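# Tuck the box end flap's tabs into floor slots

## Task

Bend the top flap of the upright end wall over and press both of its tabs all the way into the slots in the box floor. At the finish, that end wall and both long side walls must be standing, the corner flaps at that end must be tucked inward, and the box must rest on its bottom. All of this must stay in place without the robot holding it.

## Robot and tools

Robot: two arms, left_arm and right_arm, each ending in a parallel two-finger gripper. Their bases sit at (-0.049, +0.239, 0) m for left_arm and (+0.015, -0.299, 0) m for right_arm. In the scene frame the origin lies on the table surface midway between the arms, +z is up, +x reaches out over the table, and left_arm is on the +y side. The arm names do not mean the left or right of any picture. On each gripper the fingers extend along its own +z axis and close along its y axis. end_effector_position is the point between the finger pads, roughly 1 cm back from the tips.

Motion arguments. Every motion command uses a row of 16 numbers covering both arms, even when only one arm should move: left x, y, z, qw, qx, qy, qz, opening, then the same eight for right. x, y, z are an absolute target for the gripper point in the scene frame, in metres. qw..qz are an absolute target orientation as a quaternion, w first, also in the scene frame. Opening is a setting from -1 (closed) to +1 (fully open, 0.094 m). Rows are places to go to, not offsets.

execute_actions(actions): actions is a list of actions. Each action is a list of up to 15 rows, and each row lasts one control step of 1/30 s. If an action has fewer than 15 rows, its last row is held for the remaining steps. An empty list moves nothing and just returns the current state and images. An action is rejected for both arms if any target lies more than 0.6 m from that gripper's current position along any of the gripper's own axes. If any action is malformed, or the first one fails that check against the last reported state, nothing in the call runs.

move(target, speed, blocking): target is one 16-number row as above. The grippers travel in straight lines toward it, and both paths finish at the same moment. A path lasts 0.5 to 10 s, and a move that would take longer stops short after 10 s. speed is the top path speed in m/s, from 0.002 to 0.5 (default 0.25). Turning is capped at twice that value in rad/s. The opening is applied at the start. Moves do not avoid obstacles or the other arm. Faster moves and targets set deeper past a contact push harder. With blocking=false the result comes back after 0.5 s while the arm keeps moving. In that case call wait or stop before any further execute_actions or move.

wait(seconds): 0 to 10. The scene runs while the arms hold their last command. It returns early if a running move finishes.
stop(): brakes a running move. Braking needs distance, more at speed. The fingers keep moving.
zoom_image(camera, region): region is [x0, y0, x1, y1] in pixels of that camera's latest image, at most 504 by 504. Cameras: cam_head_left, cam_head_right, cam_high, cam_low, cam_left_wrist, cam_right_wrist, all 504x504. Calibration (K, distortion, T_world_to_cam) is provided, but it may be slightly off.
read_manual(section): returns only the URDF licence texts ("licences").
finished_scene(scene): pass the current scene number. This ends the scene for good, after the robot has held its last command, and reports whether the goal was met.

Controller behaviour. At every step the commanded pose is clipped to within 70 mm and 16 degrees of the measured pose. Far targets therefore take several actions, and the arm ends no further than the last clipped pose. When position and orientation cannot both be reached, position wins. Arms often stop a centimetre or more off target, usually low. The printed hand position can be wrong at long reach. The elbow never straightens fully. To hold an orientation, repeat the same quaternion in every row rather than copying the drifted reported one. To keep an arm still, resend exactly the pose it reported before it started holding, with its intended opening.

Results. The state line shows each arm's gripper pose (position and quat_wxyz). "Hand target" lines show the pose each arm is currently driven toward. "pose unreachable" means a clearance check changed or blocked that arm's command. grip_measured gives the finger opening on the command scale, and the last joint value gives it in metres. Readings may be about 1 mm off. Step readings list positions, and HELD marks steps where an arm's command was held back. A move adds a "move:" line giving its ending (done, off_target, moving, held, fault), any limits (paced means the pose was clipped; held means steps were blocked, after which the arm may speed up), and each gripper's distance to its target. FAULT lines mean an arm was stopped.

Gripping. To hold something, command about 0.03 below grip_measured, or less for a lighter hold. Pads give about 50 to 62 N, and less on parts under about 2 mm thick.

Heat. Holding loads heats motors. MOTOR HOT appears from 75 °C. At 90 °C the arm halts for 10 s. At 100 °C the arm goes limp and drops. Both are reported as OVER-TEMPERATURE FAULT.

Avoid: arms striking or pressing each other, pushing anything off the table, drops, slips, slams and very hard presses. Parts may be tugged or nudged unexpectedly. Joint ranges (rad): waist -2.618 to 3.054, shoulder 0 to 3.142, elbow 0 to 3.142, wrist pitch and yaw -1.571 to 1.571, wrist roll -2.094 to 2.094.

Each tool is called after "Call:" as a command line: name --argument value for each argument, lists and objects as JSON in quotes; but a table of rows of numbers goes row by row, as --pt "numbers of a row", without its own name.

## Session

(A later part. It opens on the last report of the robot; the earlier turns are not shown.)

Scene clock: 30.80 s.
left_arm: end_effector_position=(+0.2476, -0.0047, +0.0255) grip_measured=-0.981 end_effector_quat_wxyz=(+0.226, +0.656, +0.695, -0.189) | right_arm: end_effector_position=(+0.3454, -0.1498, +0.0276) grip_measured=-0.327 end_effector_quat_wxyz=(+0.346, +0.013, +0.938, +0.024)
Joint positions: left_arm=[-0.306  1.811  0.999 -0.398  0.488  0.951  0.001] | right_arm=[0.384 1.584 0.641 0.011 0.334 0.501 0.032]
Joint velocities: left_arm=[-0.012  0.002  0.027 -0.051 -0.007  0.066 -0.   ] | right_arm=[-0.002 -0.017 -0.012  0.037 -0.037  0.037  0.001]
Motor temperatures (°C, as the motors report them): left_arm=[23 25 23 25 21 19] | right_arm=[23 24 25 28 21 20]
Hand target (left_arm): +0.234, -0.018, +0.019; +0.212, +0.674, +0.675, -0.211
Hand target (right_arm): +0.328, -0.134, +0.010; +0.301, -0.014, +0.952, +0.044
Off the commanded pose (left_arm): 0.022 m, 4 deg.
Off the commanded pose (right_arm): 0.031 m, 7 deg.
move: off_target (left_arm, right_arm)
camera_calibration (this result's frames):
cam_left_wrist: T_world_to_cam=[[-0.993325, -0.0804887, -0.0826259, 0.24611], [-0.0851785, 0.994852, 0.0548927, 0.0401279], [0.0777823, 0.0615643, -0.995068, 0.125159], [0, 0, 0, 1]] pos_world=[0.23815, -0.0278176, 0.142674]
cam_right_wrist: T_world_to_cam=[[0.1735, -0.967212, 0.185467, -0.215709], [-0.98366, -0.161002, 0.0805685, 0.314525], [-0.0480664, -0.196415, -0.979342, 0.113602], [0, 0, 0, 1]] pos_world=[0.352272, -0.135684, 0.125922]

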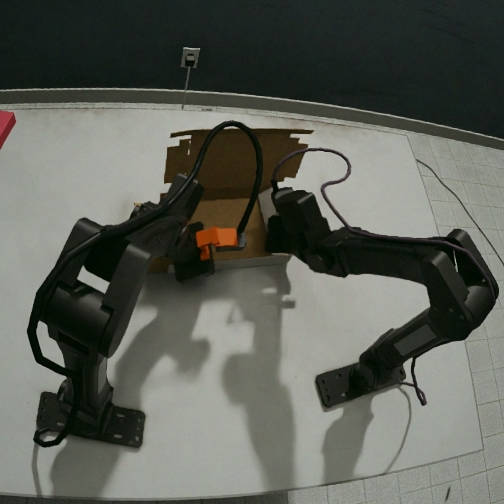

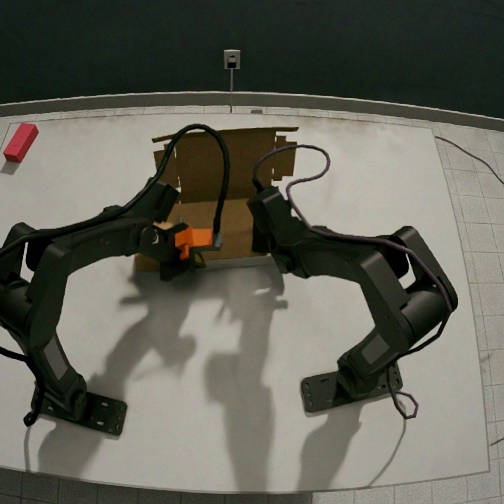

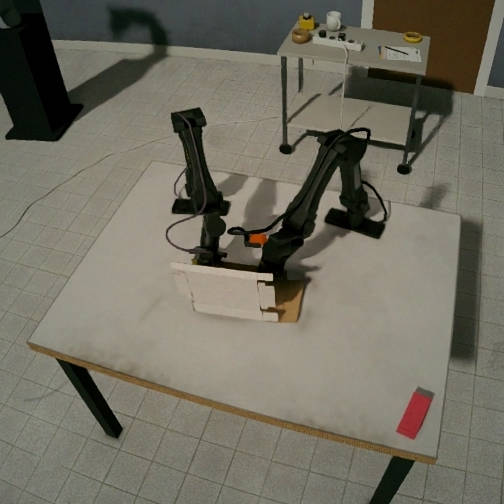

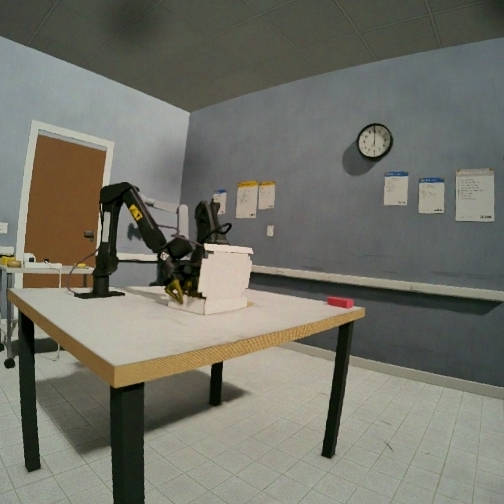

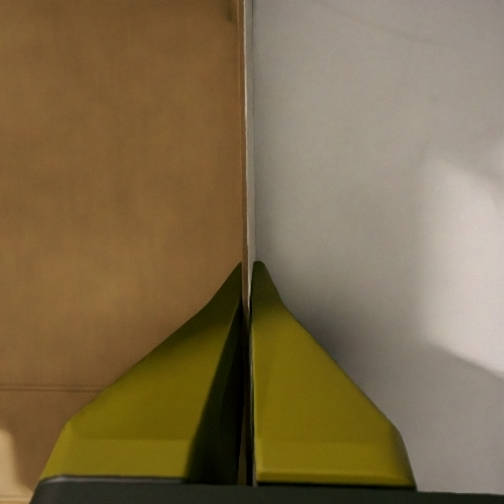

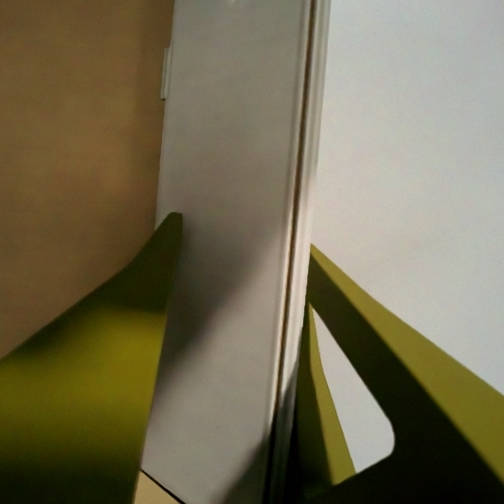

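Call:
execute_actions --actions '[[[0.234,-0.017,0.018,0.212,0.675,0.675,-0.212,-1,0.33,-0.137,0.003,0.3,-0.015,0.953,0.02,-0.42]],[[0.234,-0.014,0.018,0.212,0.675,0.675,-0.212,-1,0.33,-0.143,0.002,0.3,-0.015,0.953,0.015,-0.53]],[[0.234,-0.011,0.018,0.212,0.675,0.675,-0.212,-1,0.33,-0.149,0.004,0.3,-0.015,0.953,0.015,-0.64]],[[0.234,-0.009,0.018,0.212,0.675,0.675,-0.212,-1,0.33,-0.155,0.006,0.3,-0.015,0.953,0.015,-0.74]],[[0.234,-0.007,0.018,0.212,0.675,0.675,-0.212,-1,0.33,-0.160,0.008,0.3,-0.015,0.953,0.015,-0.83]],[[0.234,-0.005,0.018,0.212,0.675,0.675,-0.212,-1,0.33,-0.164,0.008,0.3,-0.015,0.953,0.015,-0.9]],[[0.234,-0.005,0.018,0.212,0.675,0.675,-0.212,-1,0.335,-0.164,0.018,0.3,-0.015,0.953,0.015,-0.7]]]'

Scene clock: 38.47 s.
left_arm: end_effector_position=(+0.2459, -0.0035, +0.0263) grip_measured=-0.981 end_effector_quat_wxyz=(+0.229, +0.670, +0.679, -0.193) | right_arm: end_effector_position=(+0.3352, -0.1621, +0.0132) grip_measured=-0.703 end_effector_quat_wxyz=(+0.304, -0.021, +0.952, +0.012)
Joint positions: left_arm=[-0.296  1.811  0.999 -0.409  0.508  1.004  0.001] | right_arm=[ 0.338  1.589  0.638 -0.056  0.268  0.416  0.014]
Joint velocities: left_arm=[-0.007  0.002 -0.007  0.007  0.051 -0.066  0.   ] | right_arm=[-0.002 -0.022  0.007 -0.095  0.007  0.066 -0.   ]
Motor temperatures (°C, as the motors report them): left_arm=[23 25 23 25 21 19] | right_arm=[23 25 24 27 21 20]
Hand target (left_arm): +0.234, -0.005, +0.019; +0.213, +0.674, +0.675, -0.212
Hand target (right_arm): +0.335, -0.164, +0.018; +0.300, -0.015, +0.954, +0.015
Off the commanded pose (left_arm): 0.015 m, 3 deg.
Off the commanded pose (right_arm): 0.005 m, 1 deg.
Step readings (end_effector_position; steps 1 to 15: 1st action; 16 to 30: 2nd action; 31 to 45: 3rd action; 46 to 60: 4th action; 61 to 75: 5th action; 76 to 90: 6th action; 91 to 105: 7th action):
0: left_arm (+0.2476, -0.0047, +0.0255) | right_arm (+0.3454, -0.1498, +0.0276)
1: left_arm (+0.2476, -0.0047, +0.0255) | right_arm (+0.3454, -0.1510, +0.0270)
2: left_arm (+0.2476, -0.0047, +0.0255) | right_arm (+0.3454, -0.1519, +0.0254)
4: left_arm (+0.2476, -0.0047, +0.0255) | right_arm (+0.3457, -0.1526, +0.0237)
8: left_arm (+0.2477, -0.0047, +0.0255) | right_arm (+0.3458, -0.1527, +0.0238)
15: left_arm (+0.2477, -0.0047, +0.0255) | right_arm (+0.3458, -0.1528, +0.0237)
16: left_arm (+0.2476, -0.0045, +0.0254) | right_arm (+0.3455, -0.1538, +0.0235)
17: left_arm (+0.2476, -0.0045, +0.0254) | right_arm (+0.3452, -0.1548, +0.0231)
19: left_arm (+0.2476, -0.0045, +0.0254) | right_arm (+0.3451, -0.1551, +0.0229)
23: left_arm (+0.2476, -0.0045, +0.0254) | right_arm (+0.3451, -0.1551, +0.0229)
30: left_arm (+0.2476, -0.0045, +0.0254) | right_arm (+0.3451, -0.1551, +0.0229)
31: left_arm (+0.2477, -0.0041, +0.0253) | right_arm (+0.3449, -0.1564, +0.0226)
32: left_arm (+0.2478, -0.0040, +0.0253) | right_arm (+0.3450, -0.1576, +0.0221)
34: left_arm (+0.2480, -0.0039, +0.0254) | right_arm (+0.3448, -0.1576, +0.0217)
38: left_arm (+0.2480, -0.0039, +0.0254) | right_arm (+0.3448, -0.1575, +0.0216)
45: left_arm (+0.2480, -0.0039, +0.0254) | right_arm (+0.3448, -0.1575, +0.0216)
46: left_arm (+0.2481, -0.0037, +0.0253) | right_arm (+0.3448, -0.1588, +0.0212)
47: left_arm (+0.2483, -0.0035, +0.0255) | right_arm (+0.3449, -0.1595, +0.0207)
49: left_arm (+0.2485, -0.0035, +0.0255) | right_arm (+0.3449, -0.1594, +0.0202)
53: left_arm (+0.2485, -0.0035, +0.0255) | right_arm (+0.3449, -0.1593, +0.0199)
60: left_arm (+0.2485, -0.0035, +0.0255) | right_arm (+0.3449, -0.1591, +0.0198)
61: left_arm (+0.2487, -0.0031, +0.0255) | right_arm (+0.3449, -0.1602, +0.0198)
62: left_arm (+0.2488, -0.0029, +0.0256) | right_arm (+0.3446, -0.1608, +0.0196)
64: left_arm (+0.2489, -0.0029, +0.0257) | right_arm (+0.3442, -0.1611, +0.0196)
68: left_arm (+0.2489, -0.0029, +0.0257) | right_arm (+0.3442, -0.1609, +0.0197)
75: left_arm (+0.2489, -0.0029, +0.0257) | right_arm (+0.3443, -0.1609, +0.0196)
76: left_arm (+0.2490, -0.0028, +0.0256) | right_arm (+0.3440, -0.1617, +0.0192)
77: left_arm (+0.2497, -0.0023, +0.0257) | right_arm (+0.3437, -0.1620, +0.0195)
79: left_arm (+0.2496, -0.0023, +0.0259) | right_arm (+0.3428, -0.1621, +0.0193)
83: left_arm (+0.2496, -0.0024, +0.0259) | right_arm (+0.3429, -0.1621, +0.0194)
90: left_arm (+0.2496, -0.0024, +0.0259) | right_arm (+0.3429, -0.1620, +0.0194)
91: left_arm (+0.2492, -0.0028, +0.0261) | right_arm (+0.3424, -0.1617, +0.0193)
92: left_arm (+0.2484, -0.0033, +0.0264) | right_arm (+0.3409, -0.1616, +0.0180)
94: left_arm (+0.2467, -0.0035, +0.0264) | right_arm (+0.3379, -0.1626, +0.0153)
98: left_arm (+0.2460, -0.0035, +0.0263) | right_arm (+0.3357, -0.1622, +0.0136)
105: end_effector_position above
camera_calibration (this result's frames):
cam_left_wrist: T_world_to_cam=[[-0.994826, -0.0405514, -0.09315, 0.245293], [-0.0448924, 0.997978, 0.0449882, 0.0290348], [0.0911374, 0.0489372, -0.994635, 0.122651], [0, 0, 0, 1]] pos_world=[0.234149, -0.0250313, 0.143536]
cam_right_wrist: T_world_to_cam=[[0.246932, -0.945836, 0.210757, -0.244578], [-0.961456, -0.211994, 0.175101, 0.286726], [-0.120937, -0.245871, -0.961728, 0.112797], [0, 0, 0, 1]] pos_world=[0.34971, -0.142813, 0.109821]

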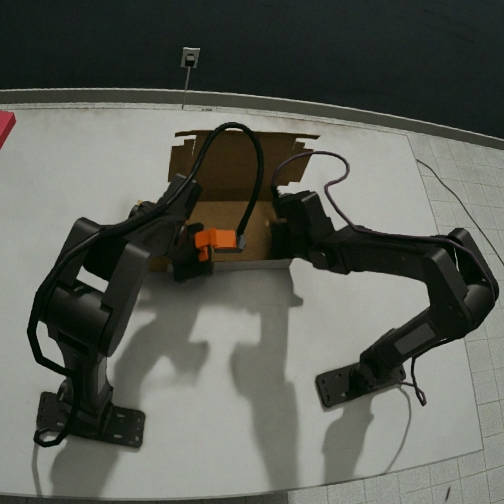

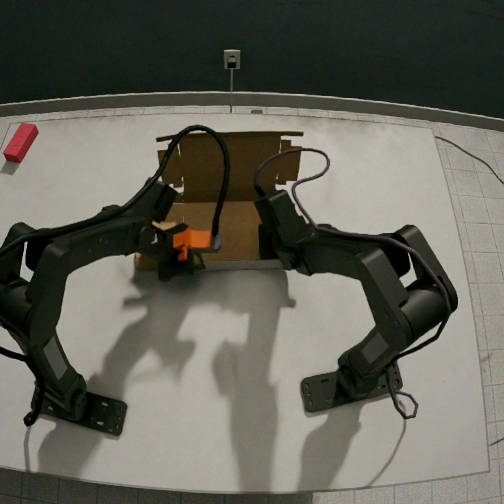

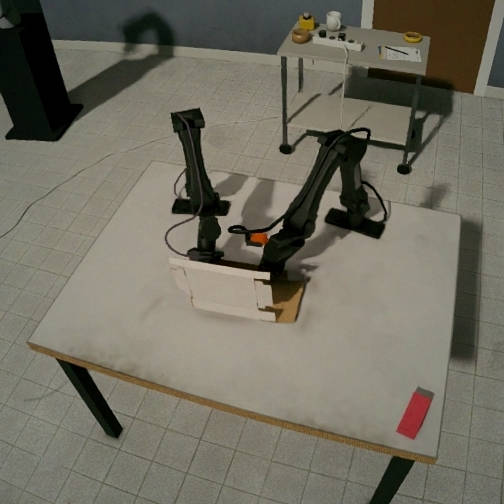

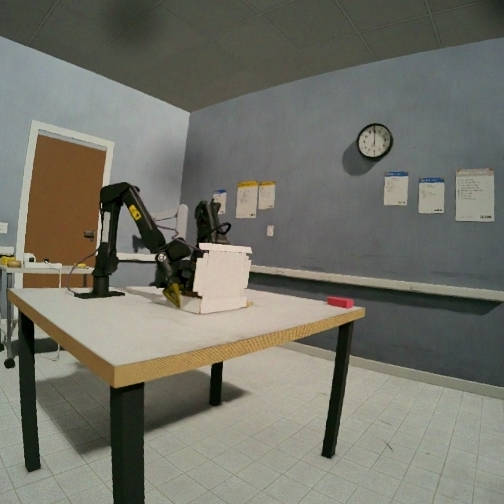

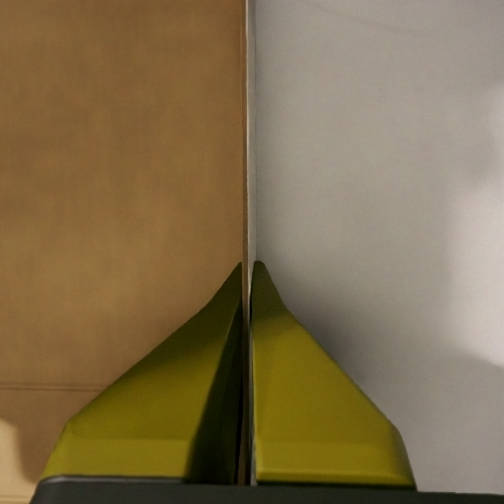

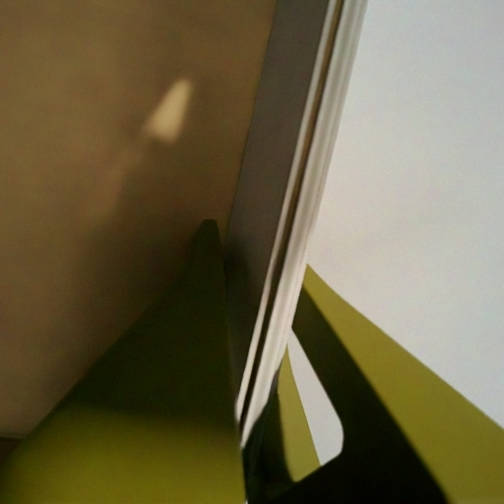

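Appears latched. Lift and check.

Call:
move --target '[0.24,-0.004,0.022,0.212,0.675,0.675,-0.212,-1,0.335,-0.166,0.085,0.3,0,0.954,0,-0.55]' --speed 0.08

Scene clock: 41.03 s.
left_arm: end_effector_position=(+0.2421, -0.0041, +0.0256) grip_measured=-0.981 end_effector_quat_wxyz=(+0.226, +0.675, +0.673, -0.200) | right_arm: end_effector_position=(+0.3339, -0.1668, +0.0730) grip_measured=-0.553 end_effector_quat_wxyz=(+0.290, -0.004, +0.957, -0.001)
Joint positions: left_arm=[-0.296  1.814  0.999 -0.42   0.523  1.022  0.001] | right_arm=[ 0.338  1.456  0.815 -0.41   0.288  0.453  0.021]
Joint velocities: left_arm=[ 0.012  0.007 -0.017  0.037 -0.022 -0.007 -0.   ] | right_arm=[-0.002  0.017  0.012 -0.022  0.037  0.037 -0.001]
Motor temperatures (°C, as the motors report them): left_arm=[23 25 23 25 21 19] | right_arm=[23 25 25 27 21 20]
Hand target (left_arm): +0.240, -0.004, +0.022; +0.213, +0.674, +0.675, -0.212
Hand target (right_arm): +0.336, -0.165, +0.085; +0.300, +0.000, +0.954, +0.000
Off the commanded pose (left_arm): 0.004 m, 2 deg.
Off the commanded pose (right_arm): 0.012 m, 1 deg.
move: off_target (right_arm)
camera_calibration (this result's frames):
cam_left_wrist: T_world_to_cam=[[-0.996173, -0.0212275, -0.0847821, 0.24167], [-0.0246989, 0.99889, 0.0401073, 0.024789], [0.0838366, 0.0420479, -0.995592, 0.124086], [0, 0, 0, 1]] pos_world=[0.230955, -0.0248489, 0.143034]
cam_right_wrist: T_world_to_cam=[[0.214592, -0.951834, 0.219003, -0.252195], [-0.9635, -0.169556, 0.207168, 0.279463], [-0.160056, -0.255466, -0.953477, 0.179834], [0, 0, 0, 1]] pos_world=[0.352165, -0.146722, 0.168803]

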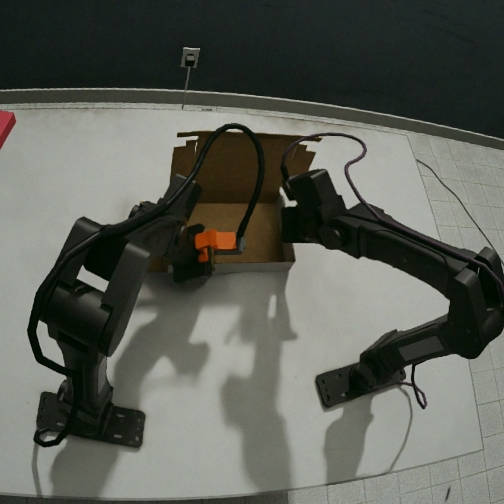

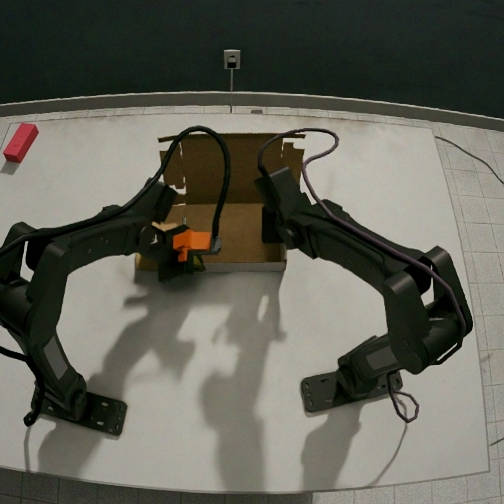

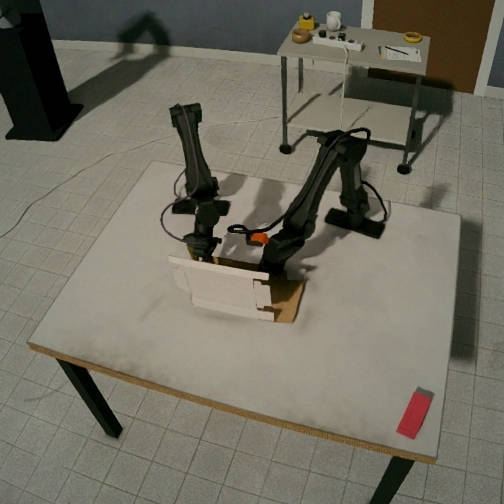

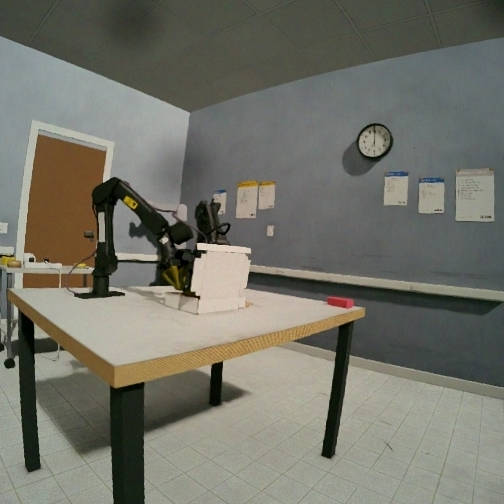

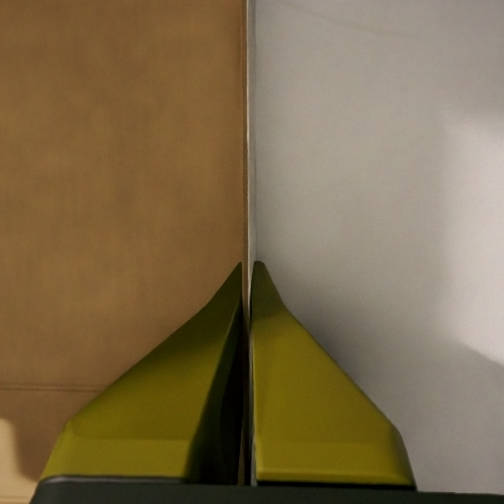

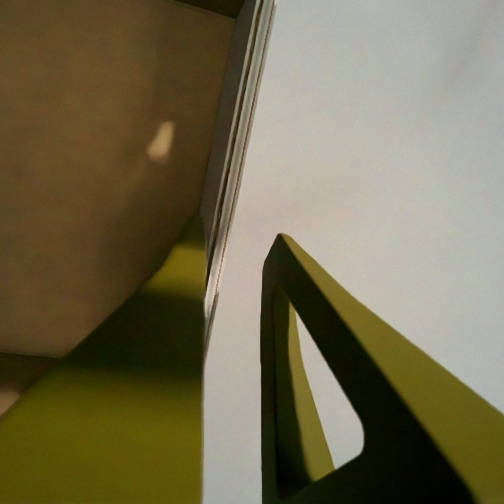

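Call:
move --target '[0.24,-0.004,0.022,0.212,0.675,0.675,-0.212,-1,0.335,-0.166,0.07,0.3,0,0.954,0,-1]' --speed 0.04

Call:
move --target '[0.24,-0.004,0.022,0.212,0.675,0.675,-0.212,-1,0.333,-0.167,0.034,0.3,0,0.954,0,-1]' --speed 0.03

Call:
zoom_image --camera "cam_low" --region '[140, 250, 230, 320]'

Scene clock: 45.80 s.
left_arm: end_effector_position=(+0.2422, -0.0042, +0.0256) grip_measured=-0.981 end_effector_quat_wxyz=(+0.226, +0.675, +0.673, -0.200) | right_arm: end_effector_position=(+0.3340, -0.1668, +0.0701) grip_measured=-0.997 end_effector_quat_wxyz=(+0.293, -0.003, +0.956, +0.001)
Joint positions: left_arm=[-0.296  1.814  0.999 -0.42   0.523  1.022  0.001] | right_arm=[ 0.338  1.456  0.798 -0.385  0.288  0.453  0.   ]
Joint velocities: left_arm=[-0.002 -0.012 -0.002 -0.007 -0.007 -0.051 -0.   ] | right_arm=[-0.007  0.007  0.002  0.066 -0.007 -0.007  0.   ]
Motor temperatures (°C, as the motors report them): left_arm=[23 25 23 25 21 19] | right_arm=[23 26 25 27 21 20]
Hand target (left_arm): +0.240, -0.004, +0.022; +0.213, +0.674, +0.675, -0.212
Hand target (right_arm): +0.335, -0.166, +0.070; +0.300, -0.000, +0.954, +0.000
Off the commanded pose (left_arm): 0.004 m, 2 deg.
Off the commanded pose (right_arm): 0.001 m, 1 deg.
move: done
camera_calibration (this result's frames):
cam_left_wrist: T_world_to_cam=[[-0.996144, -0.0212419, -0.0851188, 0.241746], [-0.0247125, 0.998897, 0.0399294, 0.0248335], [0.0841768, 0.041879, -0.99557, 0.124026], [0, 0, 0, 1]] pos_world=[0.230987, -0.024865, 0.143062]
cam_right_wrist: T_world_to_cam=[[0.212721, -0.952883, 0.216249, -0.250902], [-0.965019, -0.170167, 0.199451, 0.281067], [-0.153255, -0.251112, -0.955749, 0.175728], [0, 0, 0, 1]] pos_world=[0.351539, -0.147125, 0.16615]

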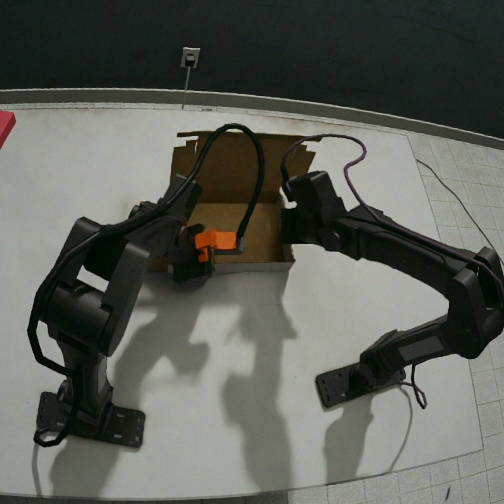

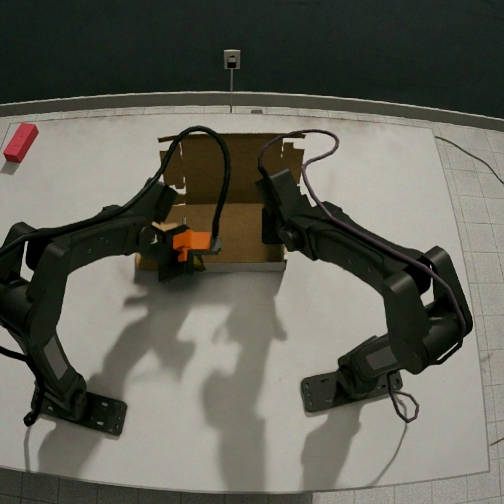

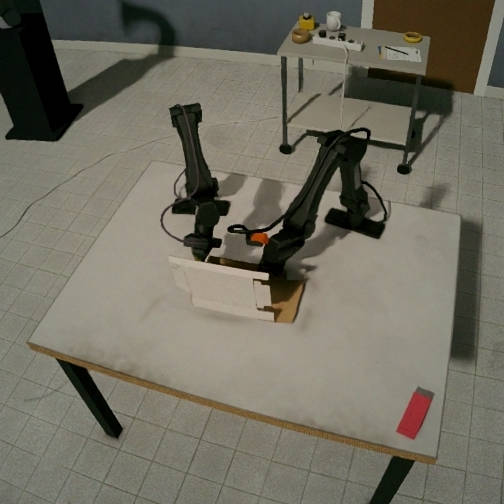

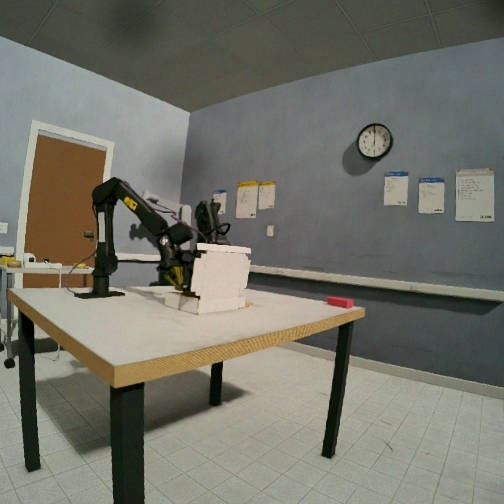

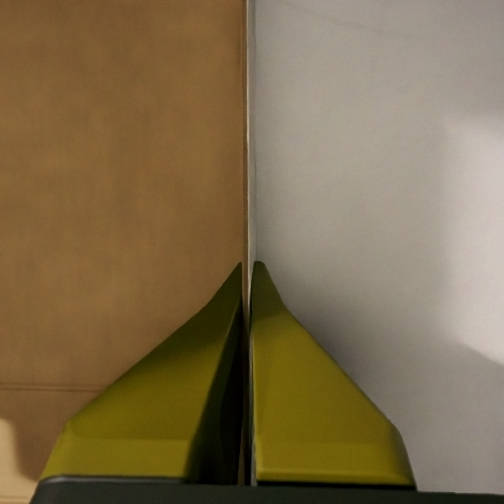

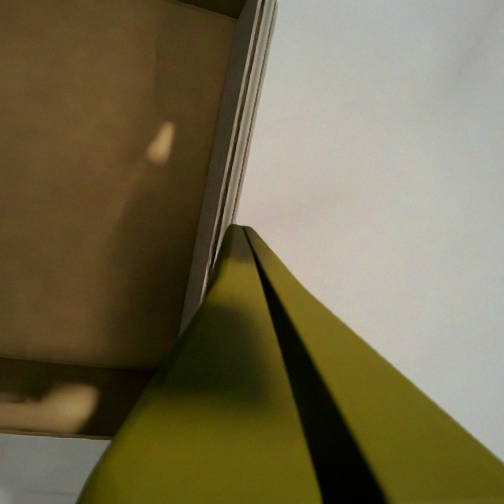

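Scene clock: 47.30 s.
left_arm: end_effector_position=(+0.2467, -0.0027, +0.0256) grip_measured=-0.981 end_effector_quat_wxyz=(+0.229, +0.668, +0.681, -0.194) | right_arm: end_effector_position=(+0.3442, -0.1627, +0.0574) grip_measured=-0.997 end_effector_quat_wxyz=(+0.330, +0.005, +0.944, +0.015)
Joint positions: left_arm=[-0.293  1.814  0.999 -0.407  0.511  1.003  0.001] | right_arm=[ 0.341  1.483  0.715 -0.192  0.303  0.454  0.   ]
Joint velocities: left_arm=[ 0.007 -0.007 -0.007  0.007 -0.051 -0.037  0.001] | right_arm=[ 0.012  0.007 -0.002  0.037  0.051  0.095  0.002]
Motor temperatures (°C, as the motors report them): left_arm=[23 25 23 25 21 19] | right_arm=[23 26 25 27 21 20]
Hand target (left_arm): +0.240, -0.004, +0.022; +0.213, +0.674, +0.675, -0.212
Hand target (right_arm): +0.332, -0.168, +0.035; +0.300, -0.000, +0.954, +0.000
Off the commanded pose (left_arm): 0.008 m, 3 deg.
Off the commanded pose (right_arm): 0.026 m, 4 deg.
move: off_target (left_arm, right_arm)
camera_calibration (this result's frames):
cam_left_wrist: T_world_to_cam=[[-0.994861, -0.0443399, -0.0910202, 0.246082], [-0.0484505, 0.99788, 0.0434586, 0.0292762], [0.0889003, 0.0476453, -0.9949, 0.122381], [0, 0, 0, 1]] pos_world=[0.235356, -0.0241337, 0.142883]
cam_right_wrist: T_world_to_cam=[[0.190413, -0.96074, 0.201794, -0.239215], [-0.978436, -0.168969, 0.118793, 0.303569], [-0.0800318, -0.220062, -0.972197, 0.146927], [0, 0, 0, 1]] pos_world=[0.354332, -0.146196, 0.155052]

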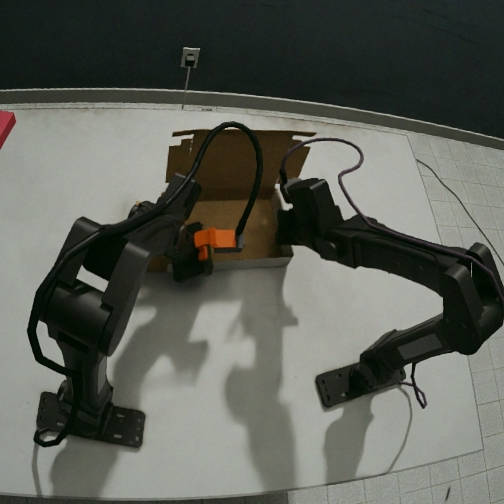

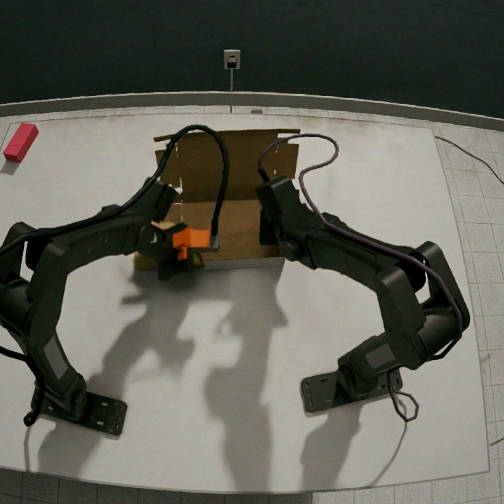

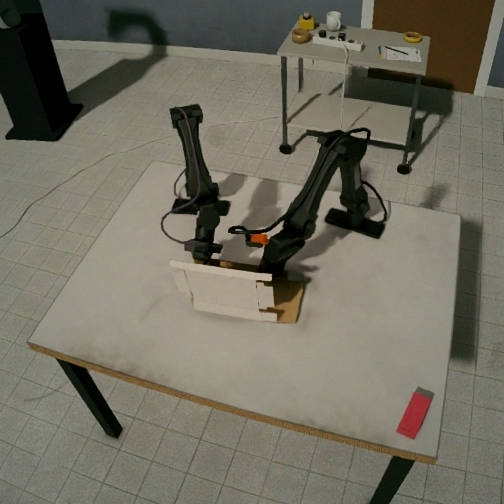

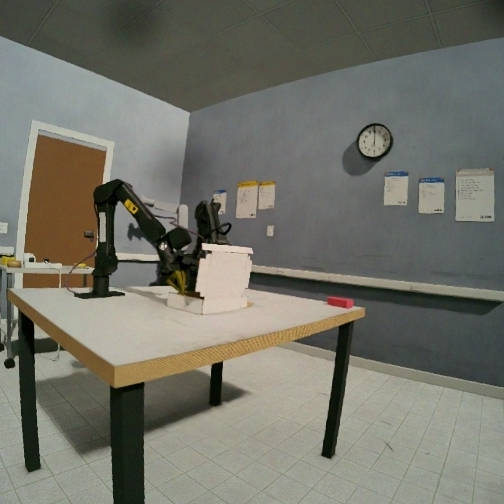

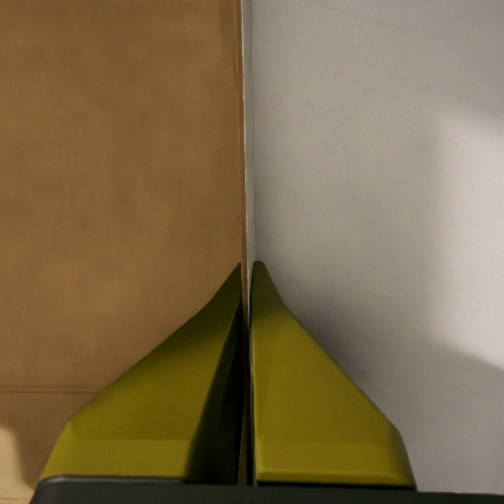

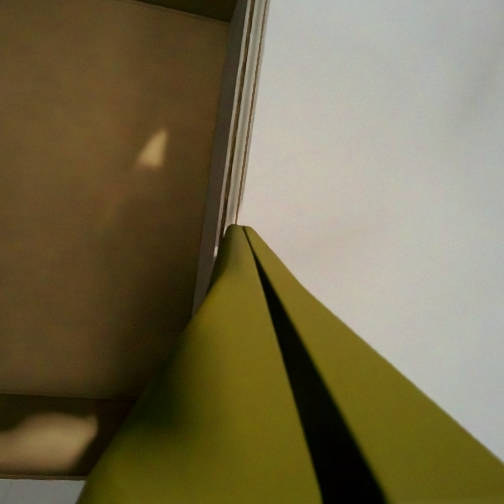

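Region (140, 250, 230, 320) of cam_low's 504x504 image, scaled by 5.600, with more detail than that image has.

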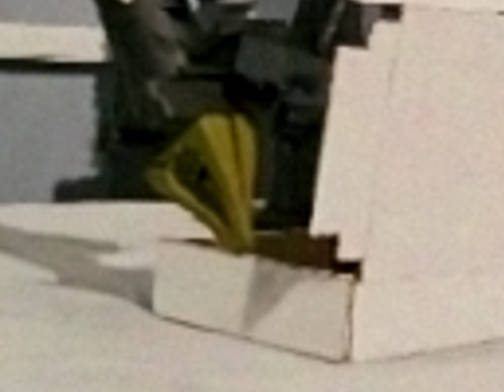

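Call:
move --target '[0.244,-0.003,0.025,0.212,0.675,0.675,-0.212,-0.4,0.32,-0.19,0.11,0.3,0,0.954,0,-1]' --speed 0.1

Call:
move --target '[0.242,0.01,0.11,0.212,0.675,0.675,-0.212,-0.4,0.28,-0.26,0.14,0.3,0,0.954,0,-1]' --speed 0.12

Call:
zoom_image --camera "cam_head_left" --region '[230, 170, 330, 290]'

Scene clock: 50.67 s.
left_arm: end_effector_position=(+0.2419, -0.0026, +0.0244) grip_measured=-0.402 end_effector_quat_wxyz=(+0.216, +0.676, +0.675, -0.203) | right_arm: end_effector_position=(+0.3184, -0.1881, +0.0995) grip_measured=-0.997 end_effector_quat_wxyz=(+0.293, -0.001, +0.956, -0.004)
Joint positions: left_arm=[-0.293  1.827  1.018 -0.452  0.524  1.031  0.028] | right_arm=[ 0.3    1.316  0.81  -0.532  0.278  0.42   0.   ]
Joint velocities: left_arm=[-0.022  0.012 -0.017  0.007  0.037  0.051  0.   ] | right_arm=[-0.012  0.022  0.007 -0.022  0.007  0.051 -0.   ]
Motor temperatures (°C, as the motors report them): left_arm=[23 25 24 25 21 19] | right_arm=[23 26 25 27 21 20]
Hand target (left_arm): +0.244, -0.003, +0.025; +0.213, +0.674, +0.675, -0.212
Hand target (right_arm): +0.321, -0.189, +0.110; +0.300, +0.000, +0.954, -0.000
Off the commanded pose (left_arm): 0.002 m, 1 deg.
Off the commanded pose (right_arm): 0.011 m, 1 deg.
move: off_target (right_arm)
camera_calibration (this result's frames):
cam_left_wrist: T_world_to_cam=[[-0.997592, -0.0164756, -0.0673633, 0.24134], [-0.0199492, 0.998488, 0.0512215, 0.0218811], [0.0664175, 0.052442, -0.996413, 0.127108], [0, 0, 0, 1]] pos_world=[0.232754, -0.0245376, 0.141788]
cam_right_wrist: T_world_to_cam=[[0.207629, -0.952208, 0.224032, -0.273224], [-0.965887, -0.163331, 0.200959, 0.257916], [-0.154763, -0.258115, -0.953638, 0.195051], [0, 0, 0, 1]] pos_world=[0.336034, -0.167695, 0.195388]

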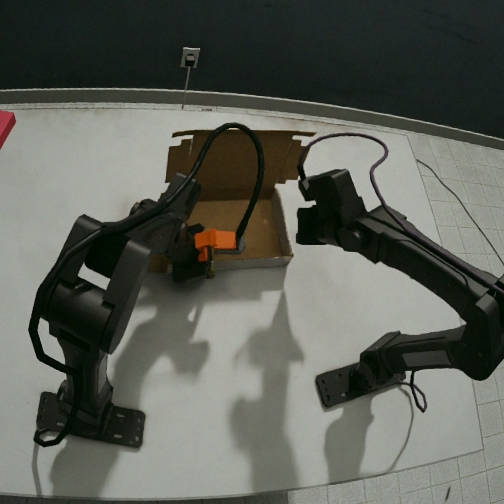

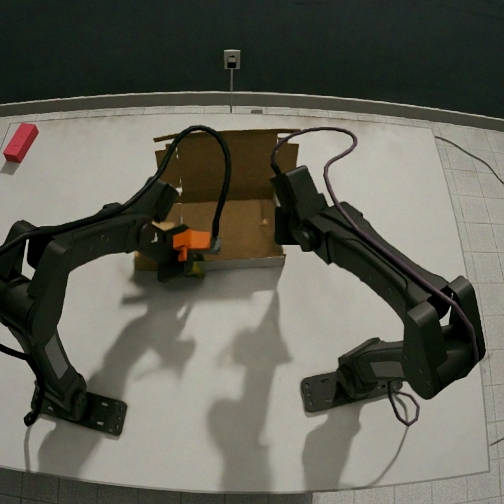

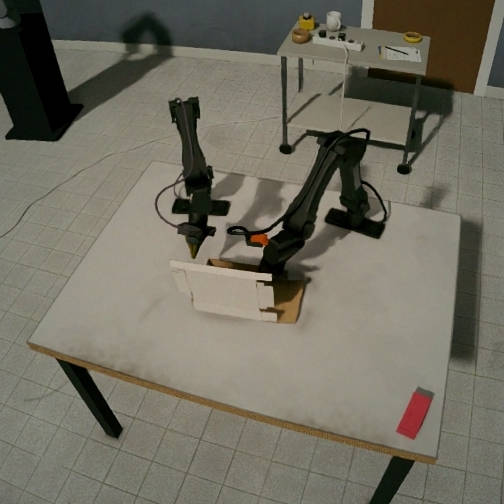

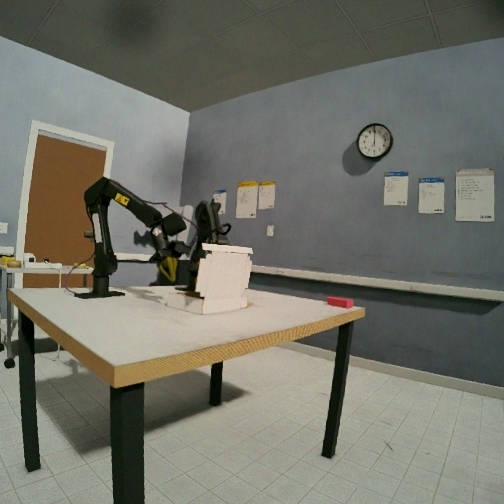

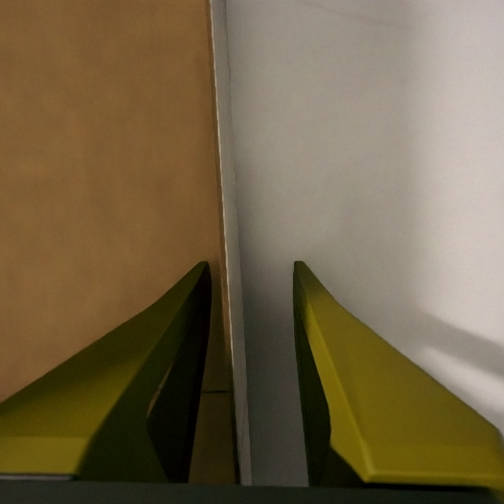

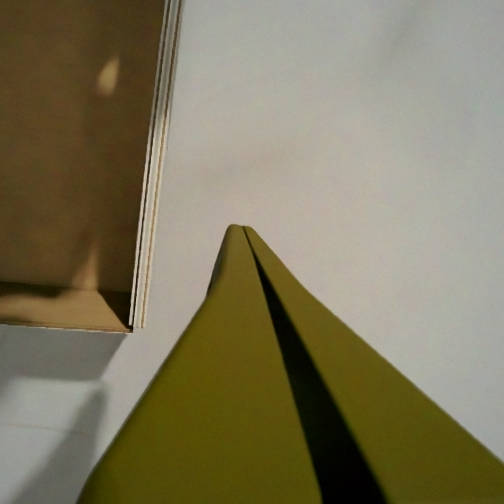

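Scene clock: 52.07 s.
left_arm: end_effector_position=(+0.2408, +0.0091, +0.1006) grip_measured=-0.402 end_effector_quat_wxyz=(+0.206, +0.676, +0.677, -0.206) | right_arm: end_effector_position=(+0.2849, -0.2568, +0.1400) grip_measured=-0.997 end_effector_quat_wxyz=(+0.302, +0.001, +0.953, +0.001)
Joint positions: left_arm=[-0.261  1.706  1.209 -0.805  0.533  1.07   0.028] | right_arm=[ 0.041  1.015  0.779 -0.735  0.136  0.2    0.   ]
Joint velocities: left_arm=[ 0.002 -0.002  0.007  0.007  0.022  0.081 -0.001] | right_arm=[-0.007 -0.007  0.017 -0.037 -0.081 -0.081 -0.   ]
Motor temperatures (°C, as the motors report them): left_arm=[23 25 24 25 21 19] | right_arm=[23 26 25 27 21 20]
Hand target (left_arm): +0.242, +0.010, +0.110; +0.213, +0.674, +0.675, -0.212
Hand target (right_arm): +0.280, -0.259, +0.141; +0.300, +0.000, +0.954, +0.002
Off the commanded pose (left_arm): 0.009 m, 1 deg.
Off the commanded pose (right_arm): 0.006 m, 0 deg.
move: done
camera_calibration (this result's frames):
cam_left_wrist: T_world_to_cam=[[-0.998726, -0.0133938, -0.0486491, 0.243912], [-0.0163647, 0.997992, 0.061192, 0.00441351], [0.0477318, 0.0619102, -0.99694, 0.206985], [0, 0, 0, 1]] pos_world=[0.233794, -0.0139522, 0.217948]
cam_right_wrist: T_world_to_cam=[[0.202154, -0.95487, 0.217619, -0.338998], [-0.96966, -0.163963, 0.181318, 0.209863], [-0.137453, -0.24767, -0.959044, 0.209251], [0, 0, 0, 1]] pos_world=[0.300788, -0.237464, 0.236401]

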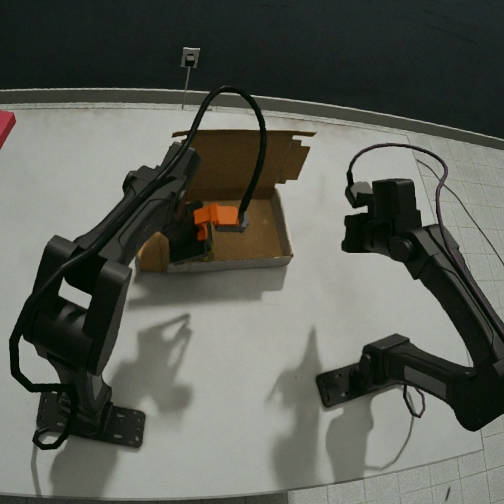

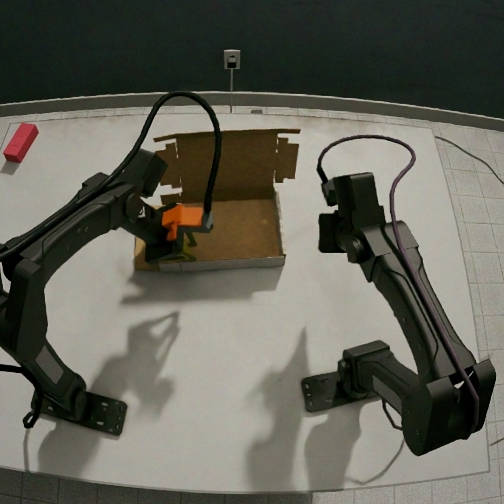

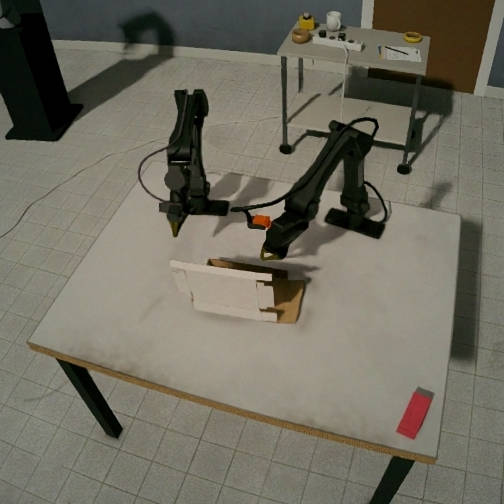

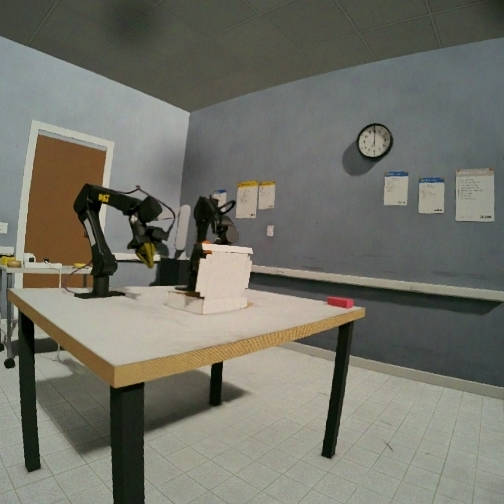

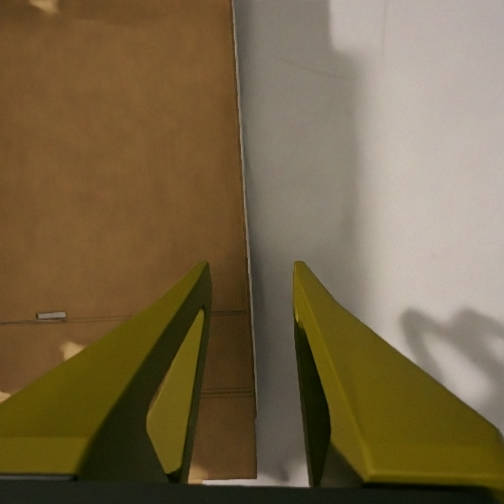

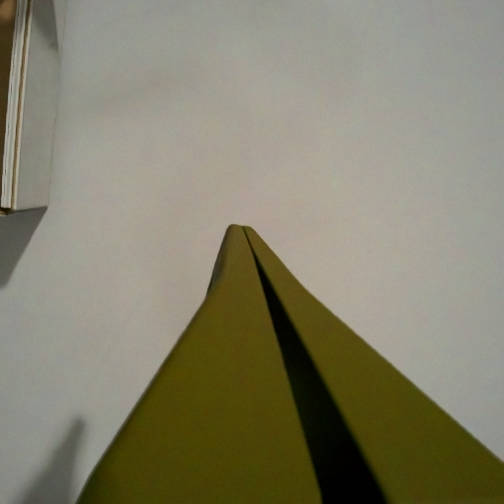

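Region (230, 170, 330, 290) of cam_head_left's 504x504 image, scaled by 4.200, with more detail than that image has.

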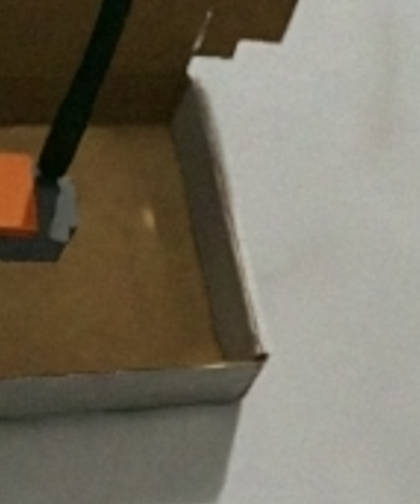

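Call:
finished_scene --scene 2

The scene is finished: the task was done.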